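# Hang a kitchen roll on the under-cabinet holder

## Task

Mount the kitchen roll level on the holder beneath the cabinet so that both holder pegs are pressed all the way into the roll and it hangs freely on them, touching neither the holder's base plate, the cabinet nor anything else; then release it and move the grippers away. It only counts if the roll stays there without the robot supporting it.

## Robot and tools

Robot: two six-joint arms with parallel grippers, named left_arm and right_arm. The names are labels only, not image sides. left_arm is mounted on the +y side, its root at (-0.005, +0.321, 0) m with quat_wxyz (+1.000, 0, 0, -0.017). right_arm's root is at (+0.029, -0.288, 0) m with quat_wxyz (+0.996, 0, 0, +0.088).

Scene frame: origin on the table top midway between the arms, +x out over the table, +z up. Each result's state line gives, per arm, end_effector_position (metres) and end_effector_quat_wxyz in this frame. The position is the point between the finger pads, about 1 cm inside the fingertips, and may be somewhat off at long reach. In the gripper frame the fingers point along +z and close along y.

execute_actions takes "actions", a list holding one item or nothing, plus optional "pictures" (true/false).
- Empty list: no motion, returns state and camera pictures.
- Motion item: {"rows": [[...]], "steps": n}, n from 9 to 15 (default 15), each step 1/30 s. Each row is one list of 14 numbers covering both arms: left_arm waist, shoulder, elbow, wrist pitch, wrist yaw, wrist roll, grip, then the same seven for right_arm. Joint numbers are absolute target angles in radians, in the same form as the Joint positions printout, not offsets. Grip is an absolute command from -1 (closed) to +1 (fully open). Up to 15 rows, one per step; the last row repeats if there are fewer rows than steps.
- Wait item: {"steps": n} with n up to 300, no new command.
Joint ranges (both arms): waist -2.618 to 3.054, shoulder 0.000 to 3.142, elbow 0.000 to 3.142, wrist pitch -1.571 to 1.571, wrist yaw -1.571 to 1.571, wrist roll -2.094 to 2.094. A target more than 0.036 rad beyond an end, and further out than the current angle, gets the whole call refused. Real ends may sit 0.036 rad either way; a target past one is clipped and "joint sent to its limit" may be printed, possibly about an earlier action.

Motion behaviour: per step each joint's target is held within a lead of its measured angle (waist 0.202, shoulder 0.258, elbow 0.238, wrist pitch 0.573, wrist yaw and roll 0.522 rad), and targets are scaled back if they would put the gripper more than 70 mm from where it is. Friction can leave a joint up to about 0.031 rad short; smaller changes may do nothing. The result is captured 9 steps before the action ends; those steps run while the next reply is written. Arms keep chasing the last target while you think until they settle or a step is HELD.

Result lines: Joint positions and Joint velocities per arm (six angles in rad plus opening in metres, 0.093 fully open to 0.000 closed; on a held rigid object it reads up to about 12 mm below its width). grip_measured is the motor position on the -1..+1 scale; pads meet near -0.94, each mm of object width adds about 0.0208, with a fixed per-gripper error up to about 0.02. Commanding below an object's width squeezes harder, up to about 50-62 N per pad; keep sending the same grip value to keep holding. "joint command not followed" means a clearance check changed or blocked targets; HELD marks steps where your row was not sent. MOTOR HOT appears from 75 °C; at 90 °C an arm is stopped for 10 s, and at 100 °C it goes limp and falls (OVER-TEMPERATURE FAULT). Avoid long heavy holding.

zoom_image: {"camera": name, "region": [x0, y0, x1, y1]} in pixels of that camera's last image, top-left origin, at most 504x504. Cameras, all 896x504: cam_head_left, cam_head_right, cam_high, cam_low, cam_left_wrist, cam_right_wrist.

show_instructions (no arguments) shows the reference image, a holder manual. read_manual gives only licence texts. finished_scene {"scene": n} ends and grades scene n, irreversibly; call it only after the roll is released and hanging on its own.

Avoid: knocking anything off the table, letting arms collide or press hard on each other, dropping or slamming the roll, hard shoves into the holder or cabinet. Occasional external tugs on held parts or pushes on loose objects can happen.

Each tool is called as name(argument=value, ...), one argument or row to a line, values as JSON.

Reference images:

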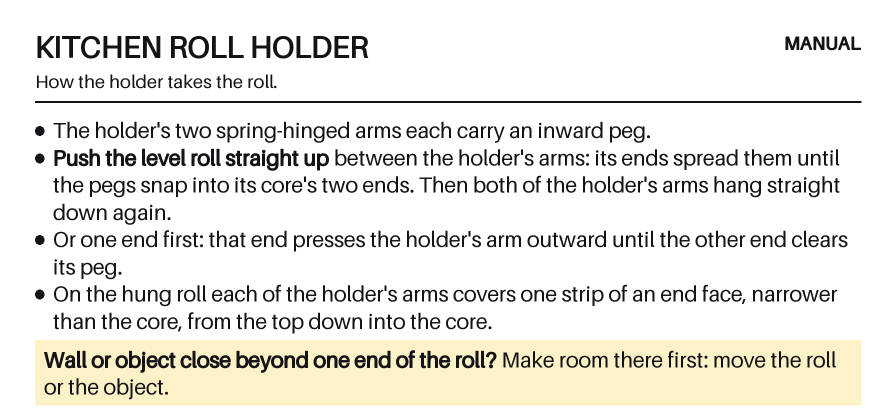

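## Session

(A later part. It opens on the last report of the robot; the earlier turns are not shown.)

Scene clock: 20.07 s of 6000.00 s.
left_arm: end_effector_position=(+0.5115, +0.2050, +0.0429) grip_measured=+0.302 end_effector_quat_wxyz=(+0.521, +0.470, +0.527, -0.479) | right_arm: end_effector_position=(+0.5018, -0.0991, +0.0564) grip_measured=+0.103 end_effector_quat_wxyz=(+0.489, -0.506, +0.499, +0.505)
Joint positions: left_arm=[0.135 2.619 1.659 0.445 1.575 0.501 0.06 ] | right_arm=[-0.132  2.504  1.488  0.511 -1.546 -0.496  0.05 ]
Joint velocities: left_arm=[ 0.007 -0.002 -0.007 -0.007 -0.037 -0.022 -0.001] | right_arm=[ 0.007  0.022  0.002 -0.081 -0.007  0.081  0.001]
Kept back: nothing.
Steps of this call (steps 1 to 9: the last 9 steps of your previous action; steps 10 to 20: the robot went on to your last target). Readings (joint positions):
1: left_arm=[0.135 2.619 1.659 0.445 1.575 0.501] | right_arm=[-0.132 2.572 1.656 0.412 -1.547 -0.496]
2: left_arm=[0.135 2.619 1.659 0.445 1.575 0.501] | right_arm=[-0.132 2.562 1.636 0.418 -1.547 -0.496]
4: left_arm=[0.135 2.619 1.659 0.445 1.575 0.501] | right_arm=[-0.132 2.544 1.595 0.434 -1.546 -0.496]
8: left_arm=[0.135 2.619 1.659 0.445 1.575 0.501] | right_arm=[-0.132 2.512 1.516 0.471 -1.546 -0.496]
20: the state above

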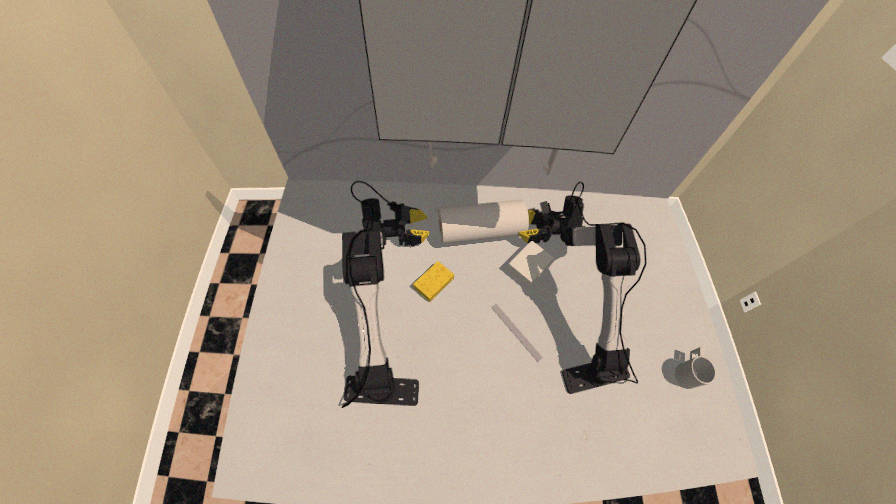

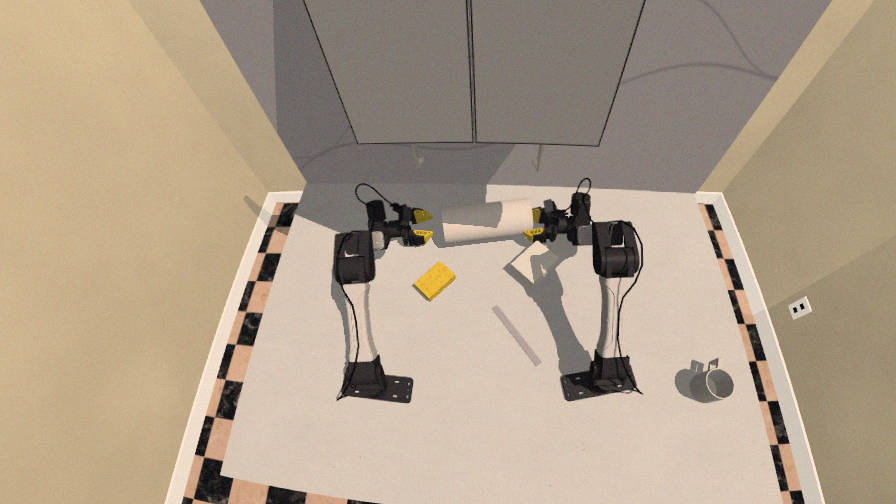

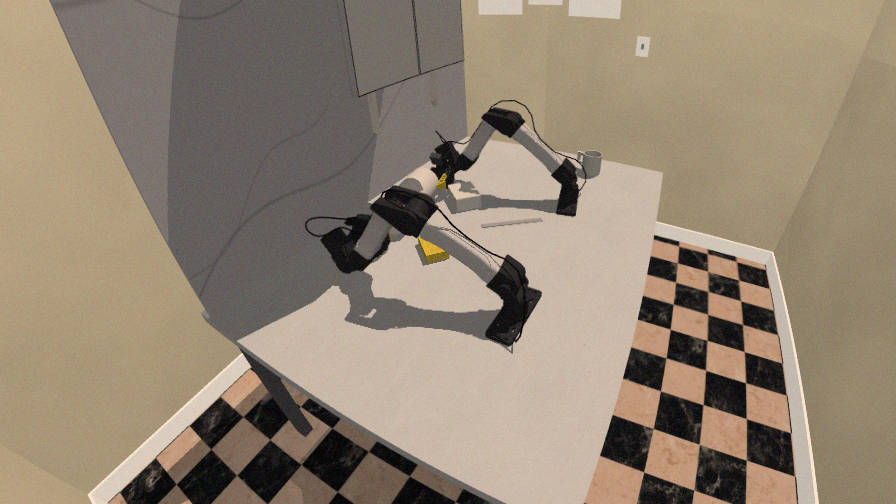

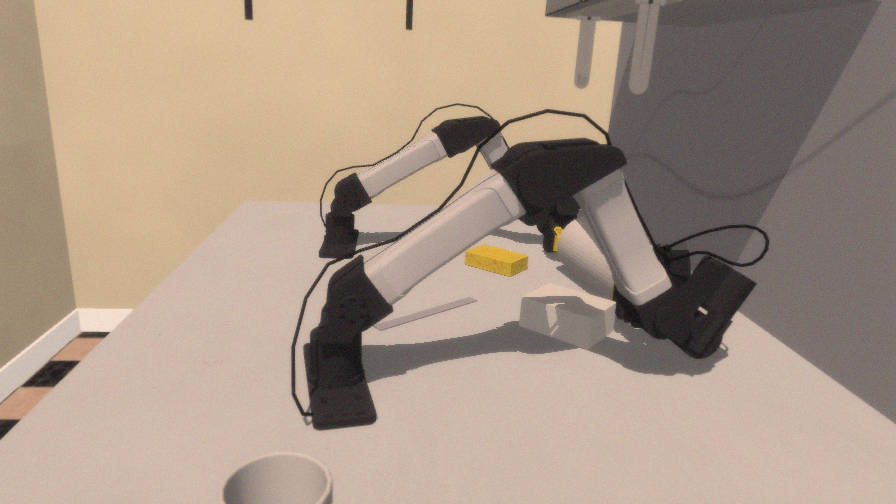

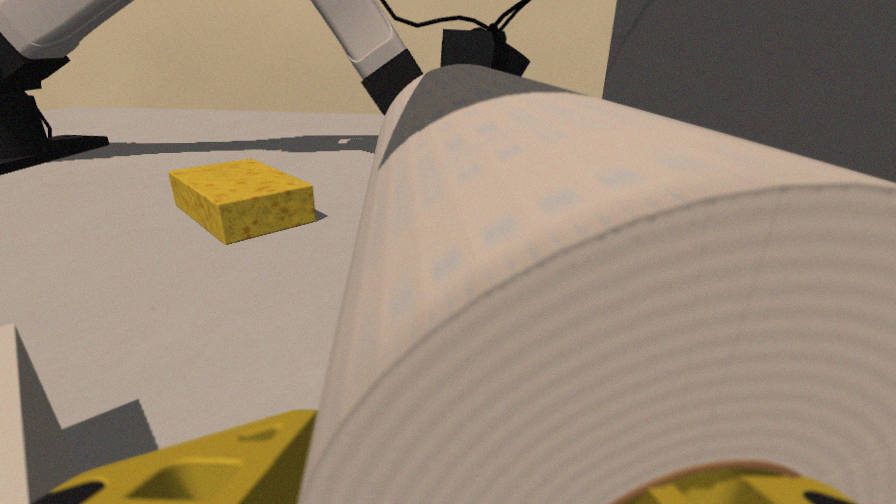

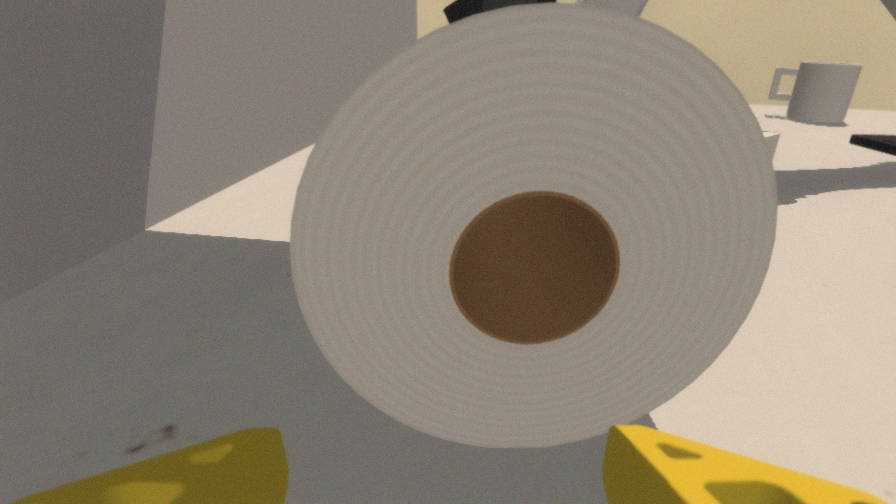

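execute_actions(
  actions=[
    {"rows":[[0.13,2.6,1.68,0.44,1.57,0.5,0.3,-0.13,2.48,1.44,0.53,-1.55,-0.5,0.1],[0.13,2.6,1.68,0.44,1.57,0.5,0.3,-0.13,2.472,1.42,0.54,-1.55,-0.5,0.1],[0.13,2.6,1.68,0.44,1.57,0.5,0.3,-0.13,2.464,1.4,0.55,-1.55,-0.5,0.1],[0.13,2.6,1.68,0.44,1.57,0.5,0.3,-0.13,2.455,1.38,0.57,-1.55,-0.5,0.1],[0.13,2.6,1.68,0.44,1.57,0.5,0.3,-0.13,2.446,1.36,0.58,-1.55,-0.5,0.1],[0.13,2.6,1.68,0.44,1.57,0.5,0.3,-0.13,2.438,1.34,0.59,-1.55,-0.5,0.1],[0.13,2.6,1.68,0.44,1.57,0.5,0.3,-0.13,2.43,1.32,0.6,-1.55,-0.5,0.1],[0.13,2.6,1.68,0.44,1.57,0.5,0.3,-0.13,2.42,1.3,0.62,-1.55,-0.5,0.1],[0.13,2.6,1.68,0.44,1.57,0.5,0.3,-0.13,2.412,1.28,0.63,-1.55,-0.5,0.1],[0.13,2.6,1.68,0.44,1.57,0.5,0.3,-0.13,2.404,1.26,0.64,-1.55,-0.5,0.1],[0.13,2.6,1.68,0.44,1.57,0.5,0.3,-0.13,2.395,1.24,0.655,-1.55,-0.5,0.1]]},
  ],
)

execute_actions(
  actions=[
    {"rows":[[0.1,2.6,1.68,0.44,1.57,0.5,0.3,-0.22,2.395,1.24,0.655,-1.55,-0.5,0.1]]},
  ],
)

execute_actions(
  actions=[
    {"rows":[[0.1,2.6,1.68,0.44,1.57,0.5,0.3,-0.22,2.45,1.4,0.6,-1.55,-0.5,0.3],[0.1,2.6,1.68,0.44,1.57,0.5,0.3,-0.22,2.48,1.47,0.57,-1.55,-0.5,0.3],[0.1,2.6,1.68,0.44,1.57,0.5,0.3,-0.22,2.5,1.47,0.57,-1.55,-0.5,0.3],[0.1,2.6,1.68,0.44,1.57,0.5,0.3,-0.22,2.53,1.47,0.56,-1.55,-0.5,0.3]]},
  ],
)

execute_actions(
  actions=[
    {"steps":18},
  ],
  pictures=true,
)

Scene clock: 21.20 s of 6000.00 s.
left_arm: end_effector_position=(+0.5115, +0.2050, +0.0429) grip_measured=+0.302 end_effector_quat_wxyz=(+0.521, +0.470, +0.527, -0.479) | right_arm: end_effector_position=(+0.4871, -0.0998, +0.0553) grip_measured=+0.103 end_effector_quat_wxyz=(+0.488, -0.504, +0.503, +0.505)
Joint positions: left_arm=[0.135 2.619 1.659 0.445 1.575 0.501 0.06 ] | right_arm=[-0.132  2.465  1.401  0.551 -1.543 -0.496  0.05 ]
Joint velocities: left_arm=[-0.007 -0.002  0.002  0.007 -0.066  0.007 -0.001] | right_arm=[ 0.002 -0.261 -0.574  0.3   -0.037  0.007 -0.001]
Steps of this call (steps 1 to 15: the robot went on to your last target; steps 16 to 28: nothing new was sent; steps 29 to 34: the first 6 steps of this action). Readings (joint positions):
29: left_arm=[0.135 2.619 1.659 0.445 1.575 0.501] | right_arm=[-0.132 2.502 1.484 0.514 -1.546 -0.496]
30: left_arm=[0.135 2.619 1.659 0.445 1.575 0.501] | right_arm=[-0.132 2.497 1.474 0.519 -1.544 -0.496]
32: left_arm=[0.135 2.619 1.659 0.445 1.575 0.501] | right_arm=[-0.132 2.482 1.441 0.533 -1.543 -0.496]
34: the state above

Scene clock: 21.70 s of 6000.00 s.
left_arm: end_effector_position=(+0.5080, +0.1901, +0.0429) grip_measured=+0.302 end_effector_quat_wxyz=(+0.514, +0.478, +0.520, -0.487) | right_arm: end_effector_position=(+0.4768, -0.1385, +0.0550) grip_measured=+0.102 end_effector_quat_wxyz=(+0.512, -0.486, +0.519, +0.481)
Joint positions: left_arm=[0.107 2.619 1.659 0.445 1.575 0.501 0.06 ] | right_arm=[-0.218  2.408  1.265  0.645 -1.546 -0.496  0.05 ]
Joint velocities: left_arm=[-0.129  0.007  0.007 -0.007 -0.066 -0.007 -0.   ] | right_arm=[-0.344  0.002 -0.007  0.125 -0.007 -0.037  0.   ]
Steps of this call (steps 1 to 9: the last 9 steps of your previous action; steps 10 to 15: the first 6 steps of this action). Readings (joint positions):
10: left_arm=[0.133 2.619 1.659 0.445 1.575 0.501] | right_arm=[-0.139 2.408 1.267 0.638 -1.545 -0.496]
11: left_arm=[0.130 2.619 1.659 0.445 1.575 0.501] | right_arm=[-0.151 2.408 1.267 0.641 -1.545 -0.496]
13: left_arm=[0.118 2.619 1.659 0.445 1.575 0.501] | right_arm=[-0.187 2.408 1.266 0.644 -1.546 -0.496]
15: the state above

Scene clock: 22.20 s of 6000.00 s.
left_arm: end_effector_position=(+0.5070, +0.1864, +0.0429) grip_measured=+0.302 end_effector_quat_wxyz=(+0.512, +0.480, +0.518, -0.488) | right_arm: end_effector_position=(+0.5144, -0.1443, +0.0624) grip_measured=+0.297 end_effector_quat_wxyz=(+0.531, -0.502, +0.502, +0.462)
Joint positions: left_arm=[0.099 2.619 1.659 0.445 1.575 0.501 0.06 ] | right_arm=[-0.227  2.488  1.457  0.604 -1.55  -0.497  0.059]
Joint velocities: left_arm=[ 0.002 -0.012  0.022  0.007 -0.022 -0.007 -0.   ] | right_arm=[ 0.002  0.125  0.149 -0.183 -0.037 -0.037 -0.   ]
Steps of this call (steps 1 to 9: the last 9 steps of your previous action; steps 10 to 15: the first 6 steps of this action). Readings (joint positions):
10: left_arm=[0.099 2.619 1.659 0.445 1.575 0.501] | right_arm=[-0.227 2.413 1.283 0.638 -1.551 -0.497]
11: left_arm=[0.099 2.619 1.659 0.445 1.575 0.501] | right_arm=[-0.227 2.432 1.329 0.622 -1.555 -0.497]
13: left_arm=[0.099 2.619 1.659 0.445 1.575 0.501] | right_arm=[-0.227 2.471 1.423 0.610 -1.552 -0.497]
15: the state above

Scene clock: 22.80 s of 6000.00 s.
left_arm: end_effector_position=(+0.5070, +0.1864, +0.0429) grip_measured=+0.302 end_effector_quat_wxyz=(+0.512, +0.480, +0.518, -0.488) | right_arm: end_effector_position=(+0.5122, -0.1442, +0.0486) grip_measured=+0.297 end_effector_quat_wxyz=(+0.517, -0.488, +0.517, +0.477)
Joint positions: left_arm=[0.099 2.619 1.659 0.445 1.575 0.501 0.06 ] | right_arm=[-0.227  2.515  1.459  0.571 -1.55  -0.497  0.059]
Joint velocities: left_arm=[-0.002 -0.017  0.007  0.066  0.007 -0.007 -0.002] | right_arm=[ 0.012  0.007  0.002  0.022 -0.022 -0.037 -0.   ]
Kept back: nothing.
Steps of this call (steps 1 to 9: the last 9 steps of your previous action; steps 10 to 18: the robot went on to your last target). Readings (joint positions):
1: left_arm=[0.099 2.619 1.659 0.445 1.575 0.501] | right_arm=[-0.227 2.493 1.459 0.600 -1.550 -0.497]
2: left_arm=[0.099 2.619 1.659 0.445 1.575 0.501] | right_arm=[-0.227 2.497 1.459 0.595 -1.550 -0.497]
4: left_arm=[0.099 2.619 1.659 0.445 1.575 0.501] | right_arm=[-0.227 2.507 1.459 0.586 -1.550 -0.497]
8: left_arm=[0.099 2.619 1.659 0.445 1.575 0.501] | right_arm=[-0.227 2.515 1.459 0.573 -1.550 -0.497]
18: the state above

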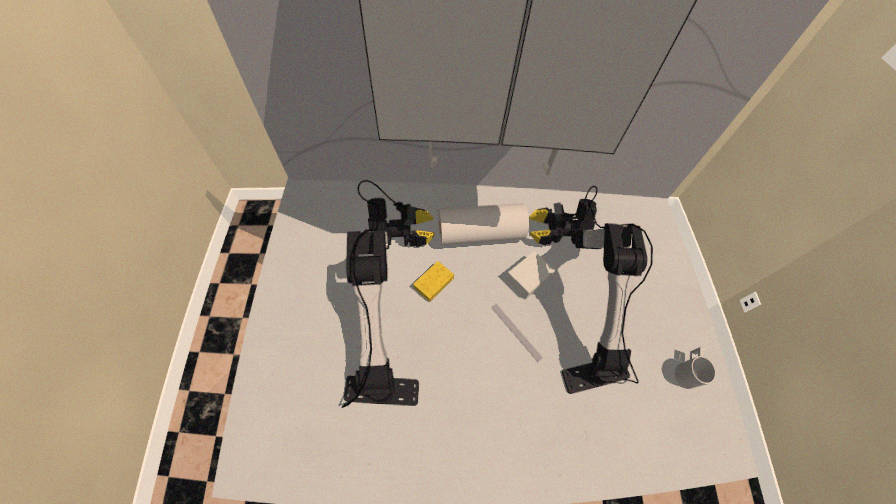

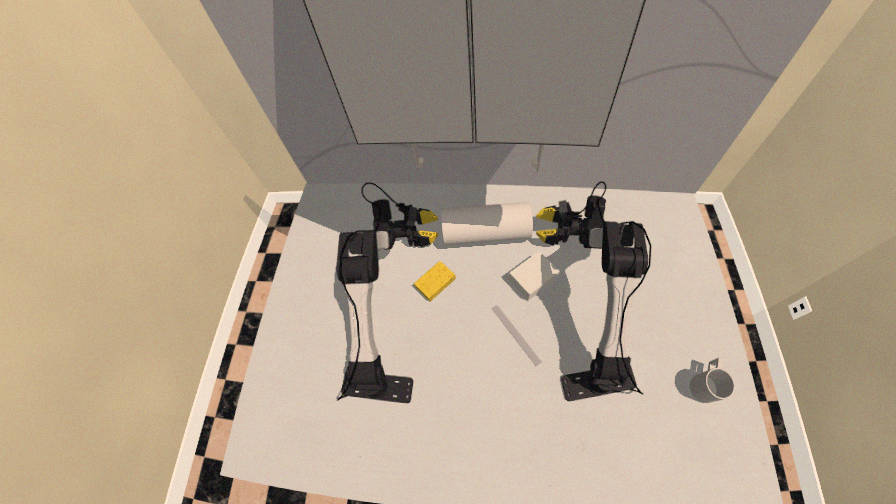

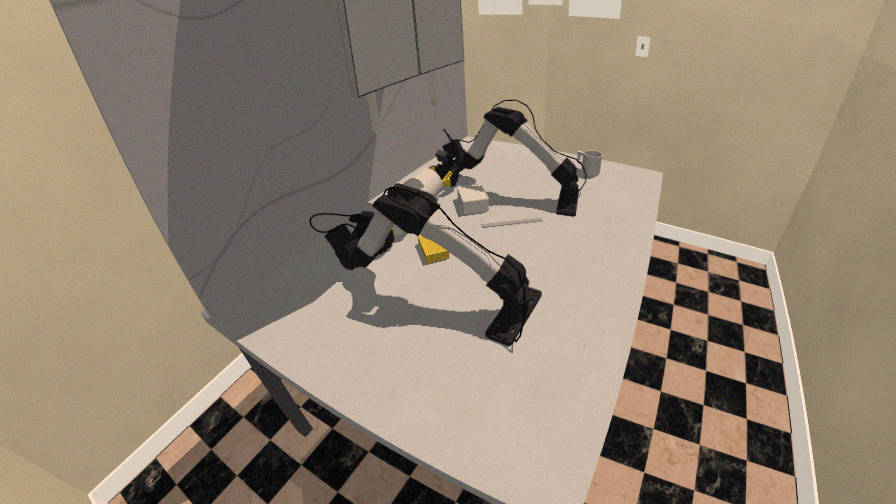

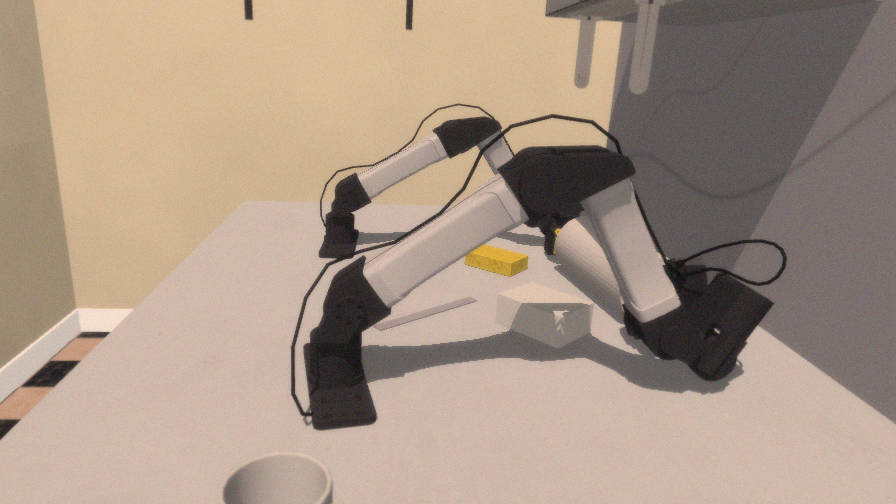

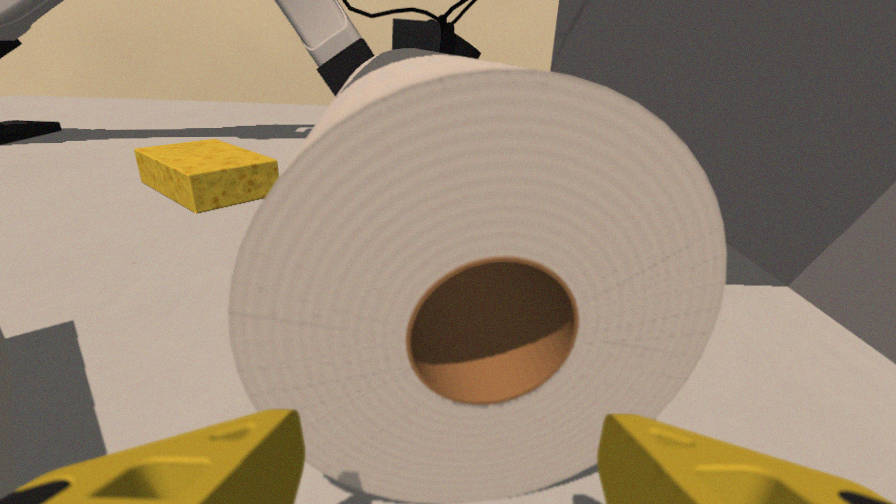

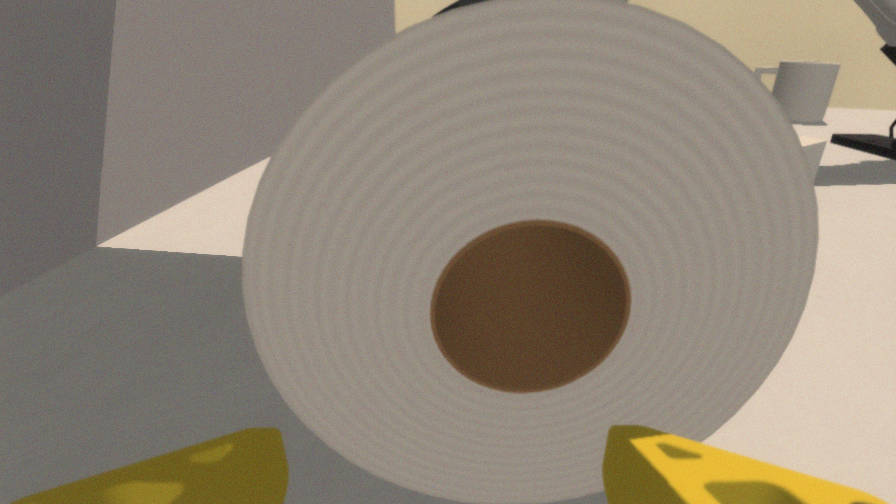

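execute_actions(
  actions=[
    {"rows":[[0.1,2.58,1.6,0.48,1.57,0.5,0.3,-0.21,2.57,1.6,0.49,-1.55,-0.5,0.3],[0.1,2.58,1.6,0.48,1.57,0.5,0.3,-0.21,2.57,1.6,0.49,-1.55,-0.5,0.3],[0.1,2.58,1.6,0.48,1.57,0.5,0.3,-0.21,2.605,1.6,0.49,-1.55,-0.5,0.3]]},
  ],
)

execute_actions(
  actions=[
    {"rows":[[0.08,2.58,1.6,0.48,1.57,0.5,0.3,-0.19,2.605,1.6,0.49,-1.55,-0.5,0.3],[0.08,2.58,1.6,0.48,1.57,0.5,0.3,-0.18,2.605,1.6,0.49,-1.55,-0.5,0.3],[0.07,2.58,1.6,0.48,1.57,0.5,0.3,-0.17,2.605,1.6,0.49,-1.55,-0.5,0.3],[0.06,2.58,1.6,0.48,1.57,0.5,0.3,-0.165,2.605,1.6,0.49,-1.55,-0.5,0.3],[0.055,2.58,1.6,0.48,1.57,0.5,0.3,-0.16,2.605,1.6,0.49,-1.55,-0.5,0.3],[0.05,2.58,1.6,0.48,1.57,0.5,0.3,-0.155,2.605,1.6,0.49,-1.55,-0.5,0.3],[0.05,2.58,1.6,0.48,1.57,0.5,0.3,-0.155,2.605,1.6,0.49,-1.55,-0.5,0.3],[0.04,2.58,1.6,0.48,1.57,0.5,0.3,-0.145,2.605,1.6,0.49,-1.55,-0.5,0.3],[0.03,2.58,1.6,0.48,1.57,0.5,0.3,-0.135,2.605,1.6,0.49,-1.55,-0.5,0.3],[0.02,2.58,1.6,0.48,1.57,0.5,0.3,-0.125,2.605,1.6,0.49,-1.55,-0.5,0.3]]},
  ],
)

execute_actions(
  actions=[
    {"steps":18},
  ],
  pictures=true,
)

Scene clock: 23.87 s of 6000.00 s.
left_arm: end_effector_position=(+0.5005, +0.1859, +0.0410) grip_measured=+0.302 end_effector_quat_wxyz=(+0.510, +0.477, +0.522, -0.490) | right_arm: end_effector_position=(+0.5319, -0.1414, +0.0497) grip_measured=+0.297 end_effector_quat_wxyz=(+0.521, -0.496, +0.508, +0.474)
Joint positions: left_arm=[0.099 2.603 1.618 0.459 1.573 0.501 0.06 ] | right_arm=[-0.219  2.572  1.583  0.526 -1.552 -0.497  0.059]
Joint velocities: left_arm=[-0.007 -0.002 -0.032  0.051 -0.037  0.007  0.001] | right_arm=[ 0.007  0.11   0.017 -0.125 -0.037  0.022 -0.001]
Steps of this call (steps 1 to 15: the robot went on to your last target; steps 16 to 26: nothing new was sent; steps 27 to 32: the first 6 steps of this action). Readings (joint positions):
27: left_arm=[0.099 2.616 1.652 0.449 1.573 0.501] | right_arm=[-0.226 2.522 1.480 0.556 -1.555 -0.497]
28: left_arm=[0.099 2.609 1.637 0.453 1.573 0.501] | right_arm=[-0.224 2.539 1.518 0.542 -1.555 -0.497]
30: left_arm=[0.099 2.603 1.622 0.456 1.573 0.501] | right_arm=[-0.221 2.563 1.571 0.533 -1.553 -0.497]
32: the state above

Scene clock: 24.37 s of 6000.00 s.
left_arm: end_effector_position=(+0.4971, +0.1738, +0.0410) grip_measured=+0.302 end_effector_quat_wxyz=(+0.505, +0.484, +0.515, -0.495) | right_arm: end_effector_position=(+0.5241, -0.1223, +0.0407) grip_measured=+0.297 end_effector_quat_wxyz=(+0.502, -0.496, +0.509, +0.494)
Joint positions: left_arm=[0.075 2.603 1.617 0.464 1.573 0.501 0.06 ] | right_arm=[-0.181  2.588  1.584  0.502 -1.552 -0.497  0.059]
Joint velocities: left_arm=[-0.237 -0.012  0.007 -0.007  0.037  0.022 -0.   ] | right_arm=[ 0.252  0.012 -0.022  0.007 -0.081 -0.007 -0.   ]
Steps of this call (steps 1 to 9: the last 9 steps of your previous action; steps 10 to 15: the first 6 steps of this action). Readings (joint positions):
10: left_arm=[0.098 2.603 1.617 0.464 1.573 0.501] | right_arm=[-0.216 2.588 1.584 0.503 -1.552 -0.497]
11: left_arm=[0.097 2.603 1.617 0.464 1.573 0.501] | right_arm=[-0.213 2.588 1.584 0.503 -1.552 -0.497]
13: left_arm=[0.089 2.603 1.617 0.464 1.573 0.501] | right_arm=[-0.200 2.588 1.584 0.502 -1.552 -0.497]
15: the state above

Scene clock: 24.97 s of 6000.00 s.
left_arm: end_effector_position=(+0.4975, +0.1693, +0.0410) grip_measured=+0.302 end_effector_quat_wxyz=(+0.505, +0.486, +0.516, -0.493) | right_arm: end_effector_position=(+0.5211, -0.1157, +0.0408) grip_measured=+0.298 end_effector_quat_wxyz=(+0.497, -0.498, +0.505, +0.500)
Joint positions: left_arm=[0.066 2.601 1.617 0.466 1.562 0.501 0.06 ] | right_arm=[-0.167  2.588  1.584  0.498 -1.557 -0.497  0.059]
Joint velocities: left_arm=[-0.007 -0.007 -0.017 -0.007 -0.007 -0.022 -0.001] | right_arm=[ 0.002 -0.002 -0.022 -0.066  0.051  0.022  0.   ]
Kept back: nothing.
Steps of this call (steps 1 to 9: the last 9 steps of your previous action; steps 10 to 18: the robot went on to your last target). Readings (joint positions):
1: left_arm=[0.068 2.603 1.617 0.464 1.570 0.501] | right_arm=[-0.172 2.588 1.584 0.502 -1.553 -0.497]
2: left_arm=[0.065 2.603 1.617 0.465 1.565 0.501] | right_arm=[-0.168 2.588 1.584 0.501 -1.557 -0.497]
4: left_arm=[0.067 2.602 1.617 0.466 1.564 0.501] | right_arm=[-0.168 2.588 1.584 0.500 -1.557 -0.497]
8: left_arm=[0.066 2.601 1.617 0.466 1.562 0.501] | right_arm=[-0.167 2.588 1.584 0.499 -1.557 -0.497]
18: the state above

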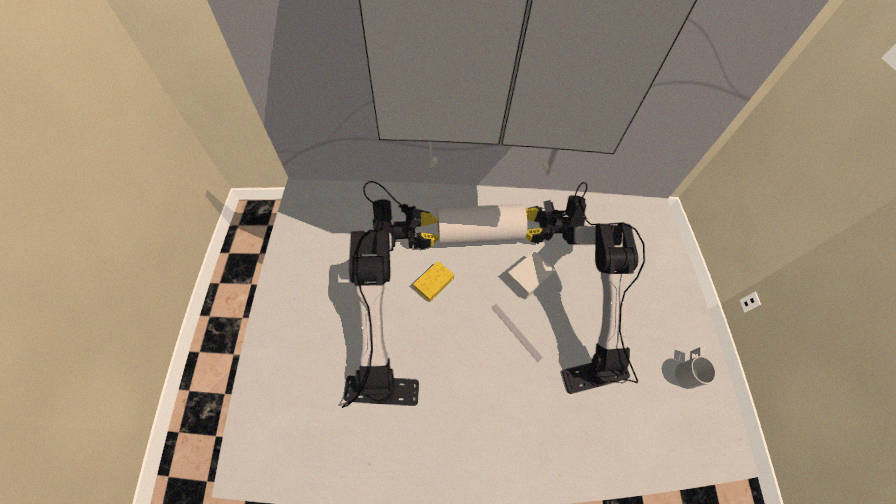

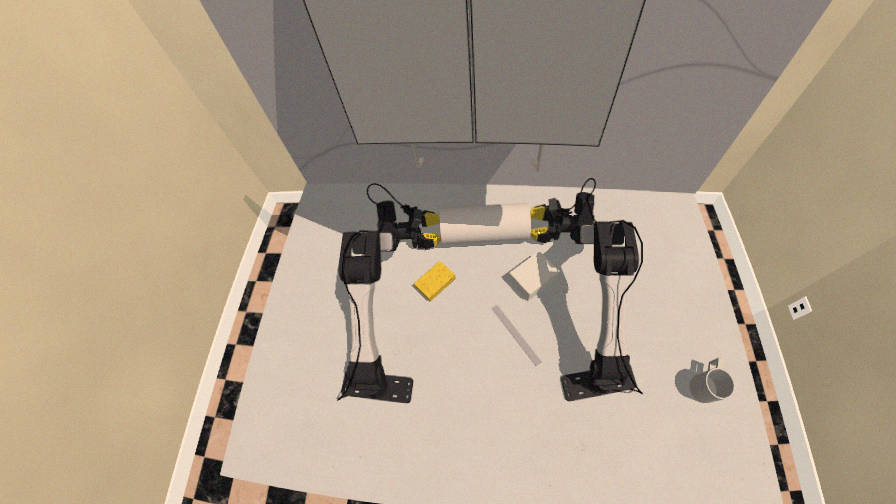

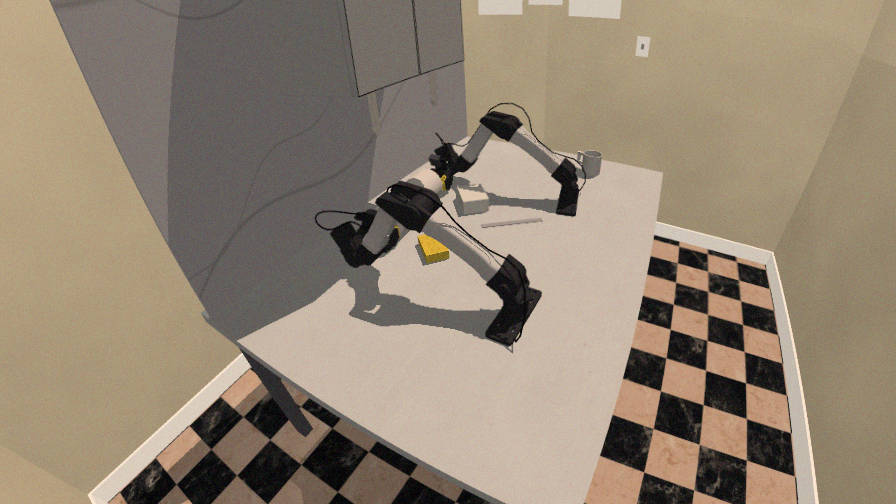

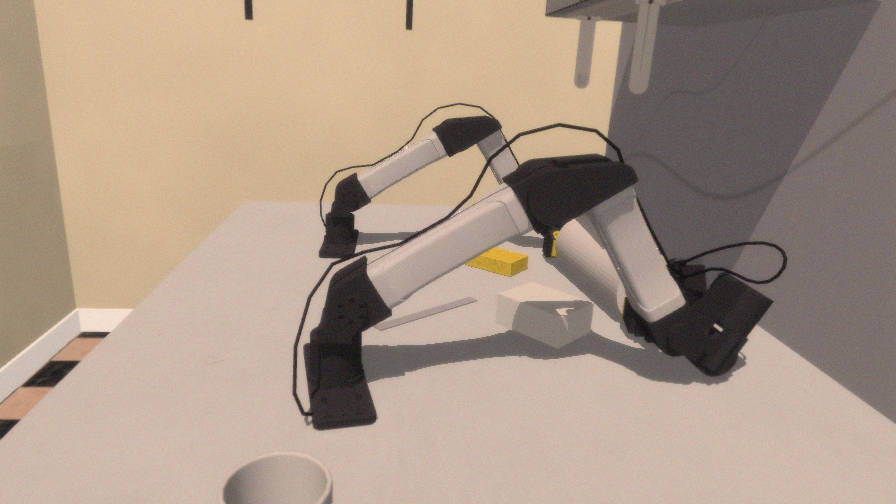

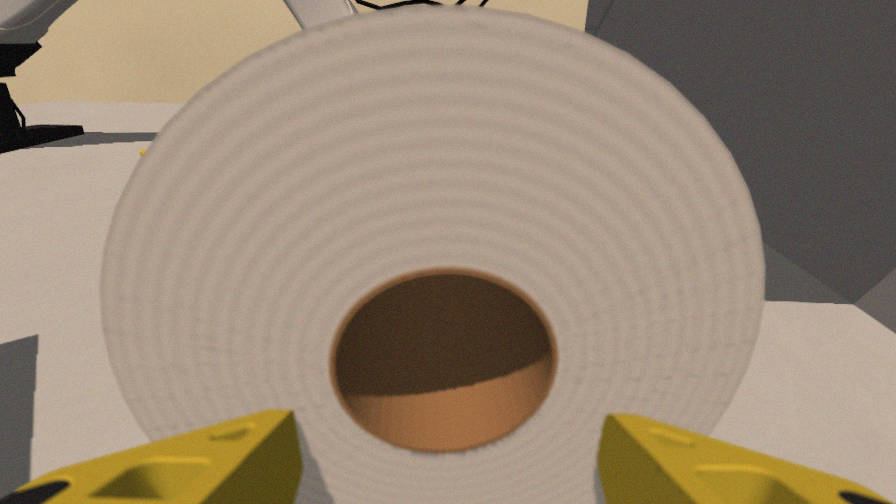

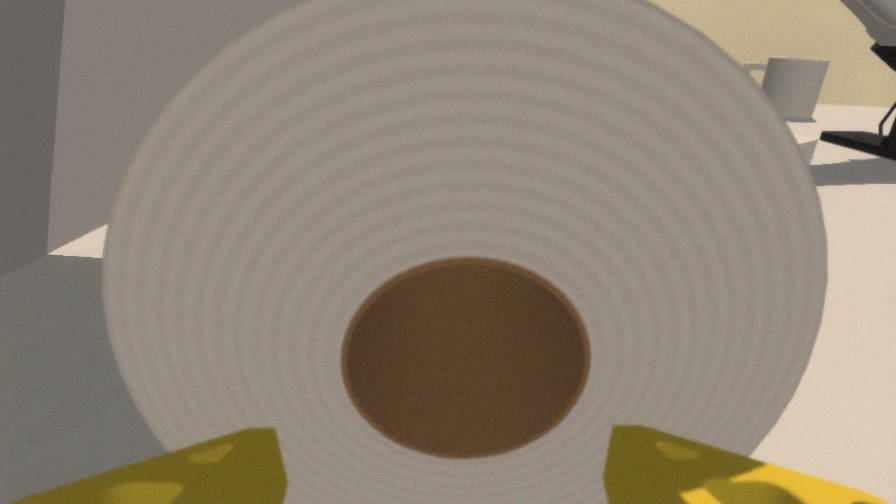

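execute_actions(
  actions=[
    {"rows":[[0.02,2.58,1.6,0.48,1.57,0.5,0.3,-0.125,2.565,1.55,0.52,-1.55,-0.5,0.3],[0.02,2.58,1.6,0.48,1.57,0.5,0.3,-0.125,2.555,1.53,0.53,-1.55,-0.5,0.3],[0.02,2.58,1.6,0.48,1.57,0.5,0.3,-0.125,2.545,1.51,0.54,-1.55,-0.5,0.3],[0.02,2.58,1.6,0.48,1.57,0.5,0.3,-0.125,2.535,1.49,0.55,-1.55,-0.5,0.3],[0.01,2.58,1.6,0.48,1.57,0.5,0.3,-0.115,2.525,1.47,0.56,-1.55,-0.5,0.3],[0.01,2.58,1.6,0.48,1.57,0.5,0.3,-0.115,2.515,1.45,0.57,-1.55,-0.5,0.3],[0.0,2.58,1.6,0.48,1.57,0.5,0.3,-0.105,2.51,1.43,0.58,-1.55,-0.5,0.3],[0.0,2.58,1.6,0.48,1.57,0.5,0.3,-0.105,2.51,1.42,0.58,-1.55,-0.5,0.3],[-0.01,2.58,1.6,0.48,1.57,0.5,0.3,-0.09,2.51,1.42,0.58,-1.55,-0.5,0.3],[-0.025,2.58,1.6,0.48,1.57,0.5,0.3,-0.075,2.51,1.42,0.58,-1.55,-0.5,0.3]]},
  ],
)

execute_actions(
  actions=[
    {"rows":[[-0.025,2.562,1.62,0.485,1.57,0.475,0.3,-0.075,2.49,1.45,0.583,-1.55,-0.475,0.3],[-0.025,2.544,1.62,0.49,1.57,0.45,0.3,-0.075,2.471,1.45,0.586,-1.55,-0.45,0.3],[-0.025,2.526,1.63,0.495,1.57,0.425,0.3,-0.075,2.451,1.46,0.589,-1.55,-0.425,0.3],[-0.025,2.508,1.63,0.5,1.57,0.4,0.3,-0.075,2.432,1.46,0.592,-1.55,-0.4,0.3],[-0.025,2.49,1.63,0.505,1.57,0.375,0.3,-0.075,2.412,1.46,0.595,-1.55,-0.375,0.3],[-0.025,2.472,1.63,0.51,1.57,0.35,0.3,-0.075,2.393,1.46,0.598,-1.55,-0.35,0.3],[-0.025,2.454,1.63,0.515,1.57,0.325,0.3,-0.075,2.373,1.46,0.601,-1.55,-0.325,0.3],[-0.025,2.436,1.64,0.52,1.57,0.3,0.3,-0.075,2.354,1.47,0.604,-1.55,-0.3,0.3],[-0.025,2.418,1.64,0.525,1.57,0.275,0.3,-0.075,2.334,1.47,0.607,-1.55,-0.275,0.3],[-0.025,2.4,1.64,0.53,1.57,0.25,0.3,-0.075,2.315,1.47,0.61,-1.55,-0.25,0.3]],"steps":10},
  ],
)

execute_actions(
  actions=[
    {"rows":[[-0.025,2.382,1.645,0.535,1.57,0.225,0.3,-0.075,2.295,1.475,0.613,-1.55,-0.225,0.3],[-0.025,2.364,1.65,0.54,1.57,0.2,0.3,-0.075,2.276,1.48,0.616,-1.55,-0.2,0.3],[-0.025,2.346,1.655,0.545,1.57,0.175,0.3,-0.075,2.256,1.485,0.619,-1.55,-0.175,0.3],[-0.025,2.328,1.66,0.55,1.57,0.15,0.3,-0.075,2.237,1.49,0.622,-1.55,-0.15,0.3],[-0.025,2.31,1.665,0.555,1.57,0.125,0.3,-0.075,2.217,1.495,0.625,-1.55,-0.125,0.3],[-0.025,2.292,1.67,0.56,1.57,0.1,0.3,-0.075,2.198,1.5,0.628,-1.55,-0.1,0.3],[-0.025,2.274,1.675,0.565,1.57,0.075,0.3,-0.075,2.178,1.505,0.631,-1.55,-0.075,0.3],[-0.025,2.256,1.68,0.57,1.57,0.05,0.3,-0.075,2.159,1.51,0.634,-1.55,-0.05,0.3],[-0.025,2.238,1.68,0.575,1.57,0.025,0.3,-0.075,2.139,1.515,0.637,-1.55,-0.025,0.3],[-0.025,2.22,1.68,0.58,1.57,0,0.3,-0.075,2.12,1.515,0.64,-1.55,0,0.3]],"steps":10},
  ],
)

execute_actions(
  actions=[
    {"steps":25},
  ],
  pictures=true,
)

Scene clock: 26.47 s of 6000.00 s.
left_arm: end_effector_position=(+0.4969, +0.1683, +0.0412) grip_measured=+0.302 end_effector_quat_wxyz=(+0.504, +0.487, +0.514, -0.494) | right_arm: end_effector_position=(+0.5079, -0.1154, +0.0412) grip_measured=+0.298 end_effector_quat_wxyz=(+0.495, -0.497, +0.507, +0.502)
Joint positions: left_arm=[0.064 2.601 1.617 0.466 1.564 0.501 0.06 ] | right_arm=[-0.167  2.55   1.505  0.531 -1.556 -0.497  0.059]
Joint velocities: left_arm=[-0.032  0.007  0.002  0.022  0.095  0.022 -0.001] | right_arm=[-0.012 -0.276 -0.574  0.256 -0.051  0.022  0.001]
Steps of this call (steps 1 to 15: the robot went on to your last target; steps 16 to 39: nothing new was sent; steps 40 to 45: the first 6 steps of this action). Readings (joint positions):
40: left_arm=[0.066 2.601 1.617 0.466 1.562 0.501] | right_arm=[-0.167 2.588 1.582 0.500 -1.557 -0.497]
41: left_arm=[0.066 2.601 1.617 0.466 1.561 0.501] | right_arm=[-0.167 2.584 1.575 0.505 -1.557 -0.497]
43: left_arm=[0.066 2.601 1.617 0.466 1.561 0.501] | right_arm=[-0.167 2.569 1.544 0.516 -1.557 -0.497]
45: the state above

Scene clock: 26.80 s of 6000.00 s.
left_arm: end_effector_position=(+0.4935, +0.1658, +0.0432) grip_measured=+0.302 end_effector_quat_wxyz=(+0.501, +0.490, +0.507, -0.502) | right_arm: end_effector_position=(+0.4987, -0.1150, +0.0409) grip_measured=+0.298 end_effector_quat_wxyz=(+0.495, -0.497, +0.508, +0.500)
Joint positions: left_arm=[0.059 2.6   1.617 0.466 1.582 0.498 0.06 ] | right_arm=[-0.165  2.525  1.446  0.568 -1.551 -0.494  0.059]
Joint velocities: left_arm=[-0.012 -0.012 -0.017 -0.051  0.051 -0.11  -0.001] | right_arm=[-0.002 -0.042  0.007 -0.007  0.081  0.037 -0.001]
Steps of this call (steps 1 to 9: the last 9 steps of your previous action; step 10: the first step of this action). Readings (joint positions):
10: the state above

Scene clock: 27.13 s of 6000.00 s.
left_arm: end_effector_position=(+0.4993, +0.1659, +0.1193) grip_measured=+0.302 end_effector_quat_wxyz=(+0.504, +0.494, +0.504, -0.498) | right_arm: end_effector_position=(+0.5055, -0.1149, +0.1227) grip_measured=+0.298 end_effector_quat_wxyz=(+0.502, -0.499, +0.504, +0.495)
Joint positions: left_arm=[0.059 2.444 1.617 0.49  1.582 0.333 0.06 ] | right_arm=[-0.165  2.347  1.446  0.582 -1.547 -0.32   0.059]
Joint velocities: left_arm=[ 0.022 -0.642 -0.002  0.154  0.051 -0.637 -0.   ] | right_arm=[-0.012 -0.652  0.007  0.154 -0.022  0.652  0.001]
Steps of this call (steps 1 to 9: the last 9 steps of your previous action; step 10: the first step of this action). Readings (joint positions):
10: the state above

Scene clock: 27.97 s of 6000.00 s.
left_arm: end_effector_position=(+0.4910, +0.1657, +0.2418) grip_measured=+0.302 end_effector_quat_wxyz=(+0.508, +0.501, +0.499, -0.492) | right_arm: end_effector_position=(+0.4977, -0.1150, +0.2479) grip_measured=+0.298 end_effector_quat_wxyz=(+0.509, -0.502, +0.497, +0.491)
Joint positions: left_arm=[0.059 2.228 1.662 0.568 1.584 0.016 0.06 ] | right_arm=[-0.165  2.119  1.504  0.634 -1.547 -0.004  0.059]
Joint velocities: left_arm=[-0.012  0.002 -0.002  0.007  0.022  0.051 -0.001] | right_arm=[ 0.002 -0.007 -0.002 -0.007  0.022  0.081  0.   ]
Kept back: nothing.
Steps of this call (steps 1 to 9: the last 9 steps of your previous action; steps 10 to 25: the robot went on to your last target). Readings (joint positions):
1: left_arm=[0.059 2.423 1.618 0.496 1.583 0.310] | right_arm=[-0.165 2.325 1.448 0.586 -1.547 -0.297]
2: left_arm=[0.059 2.403 1.621 0.502 1.583 0.286] | right_arm=[-0.165 2.305 1.453 0.590 -1.547 -0.274]
4: left_arm=[0.059 2.367 1.630 0.513 1.583 0.238] | right_arm=[-0.165 2.267 1.464 0.597 -1.547 -0.226]
8: left_arm=[0.059 2.297 1.648 0.532 1.584 0.140] | right_arm=[-0.165 2.192 1.483 0.608 -1.547 -0.129]
25: the state above

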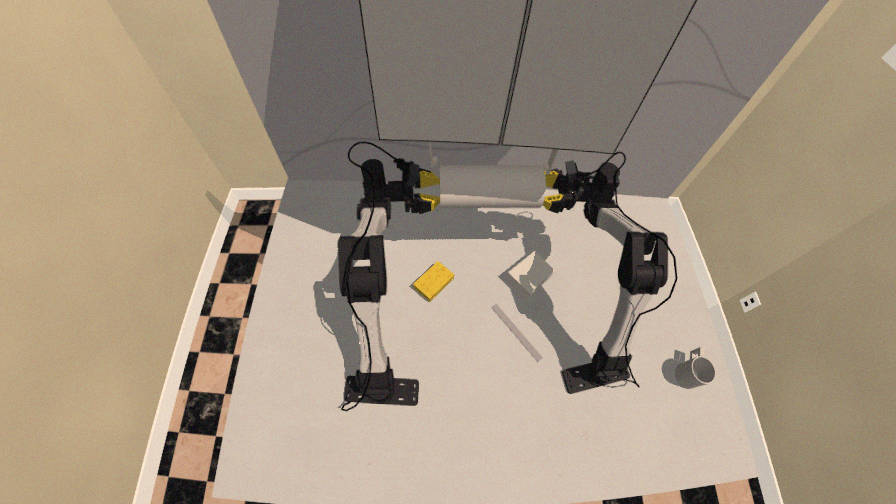

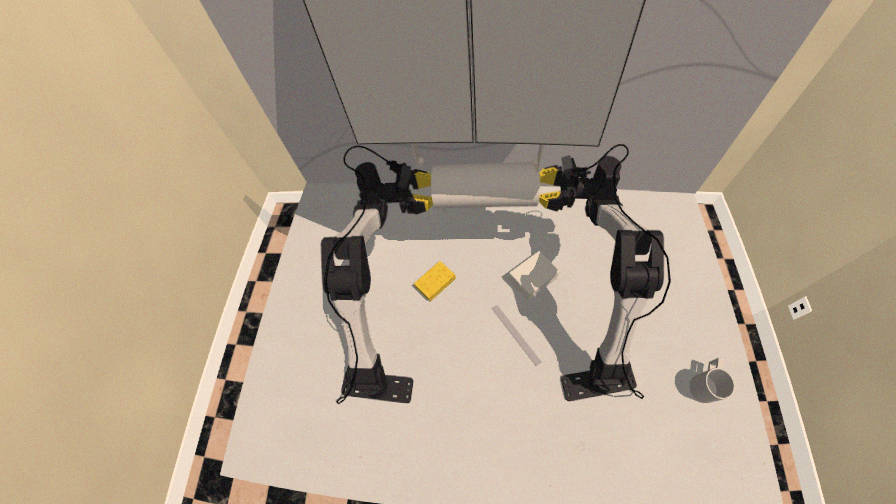

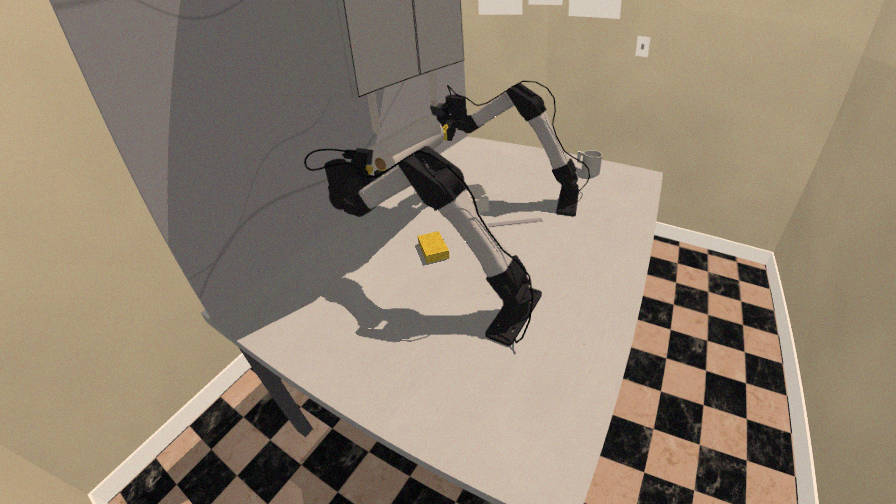

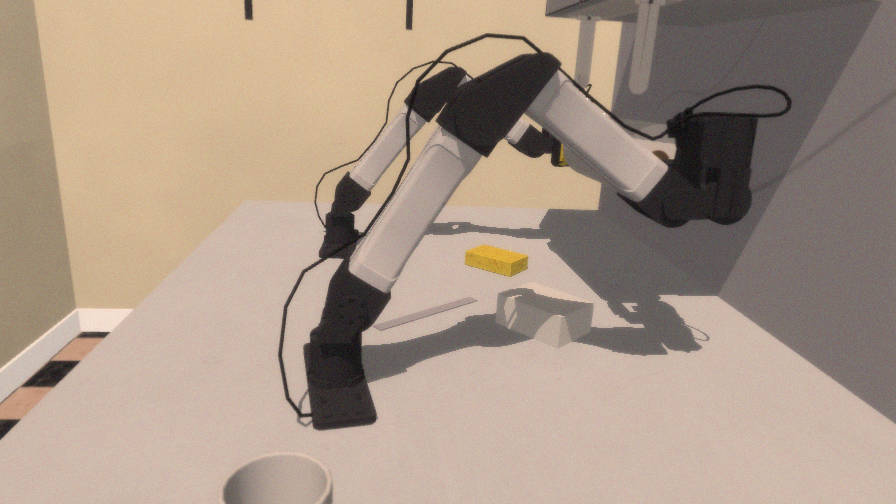

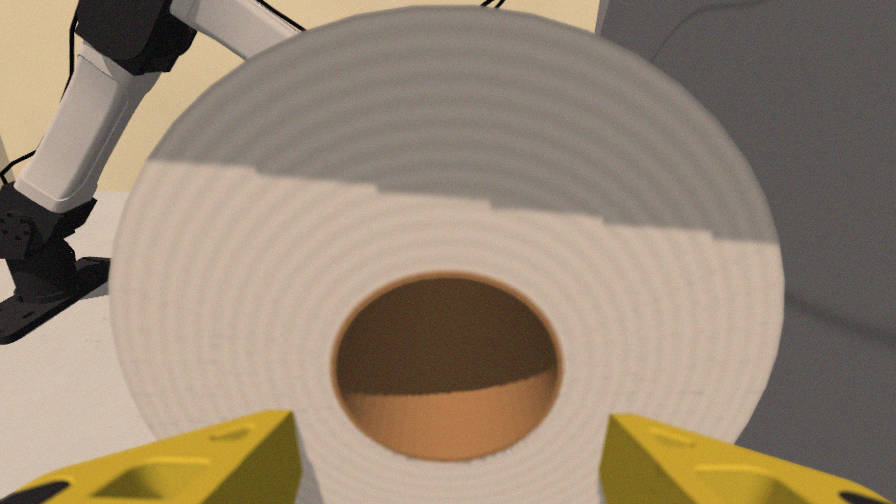

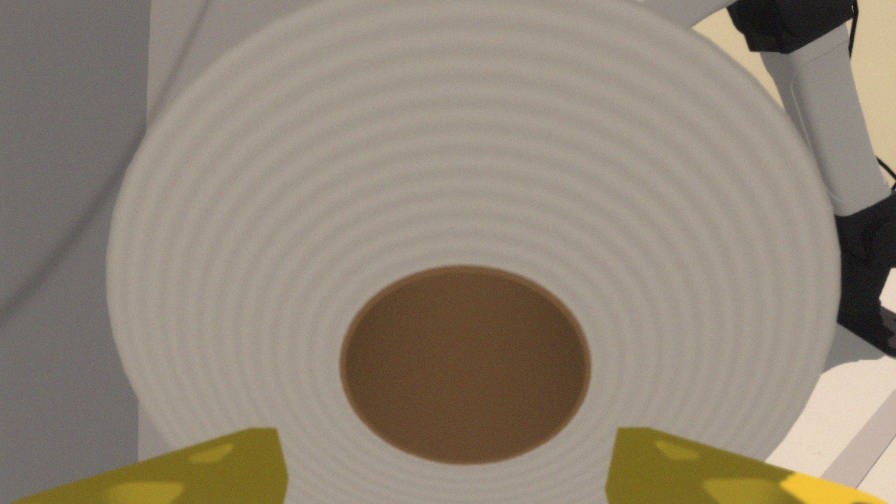

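zoom_image(
  camera="cam_low",
  region=[520,0,800,240],
)

zoom_image(
  camera="cam_head_left",
  region=[390,120,610,230],
)

zoom_image(
  camera="cam_high",
  region=[310,60,490,210],
)

Region (520, 0, 800, 240) of cam_low's 896x504 image, scaled by 1.800, with more detail than that image has; it fills the top 432 rows of this view, and the rest is white.

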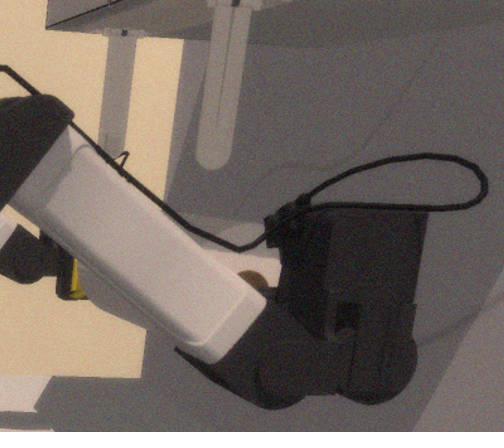

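Region (390, 120, 610, 230) of cam_head_left's 896x504 image, scaled by 2.291, with more detail than that image has.

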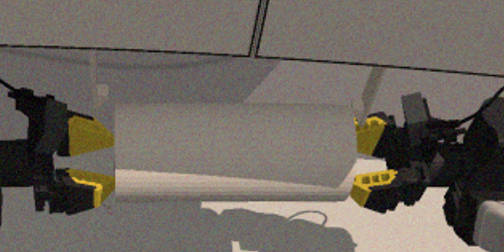

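Region (310, 60, 490, 210) of cam_high's 896x504 image, scaled by 2.800, with more detail than that image has.

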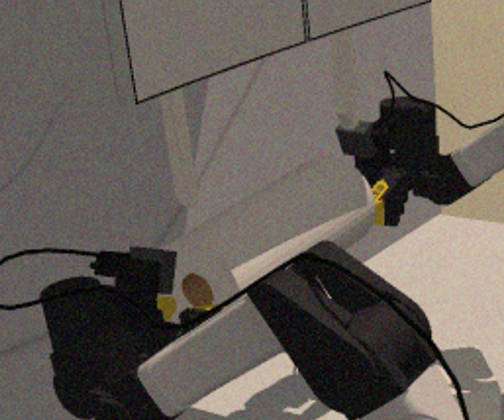

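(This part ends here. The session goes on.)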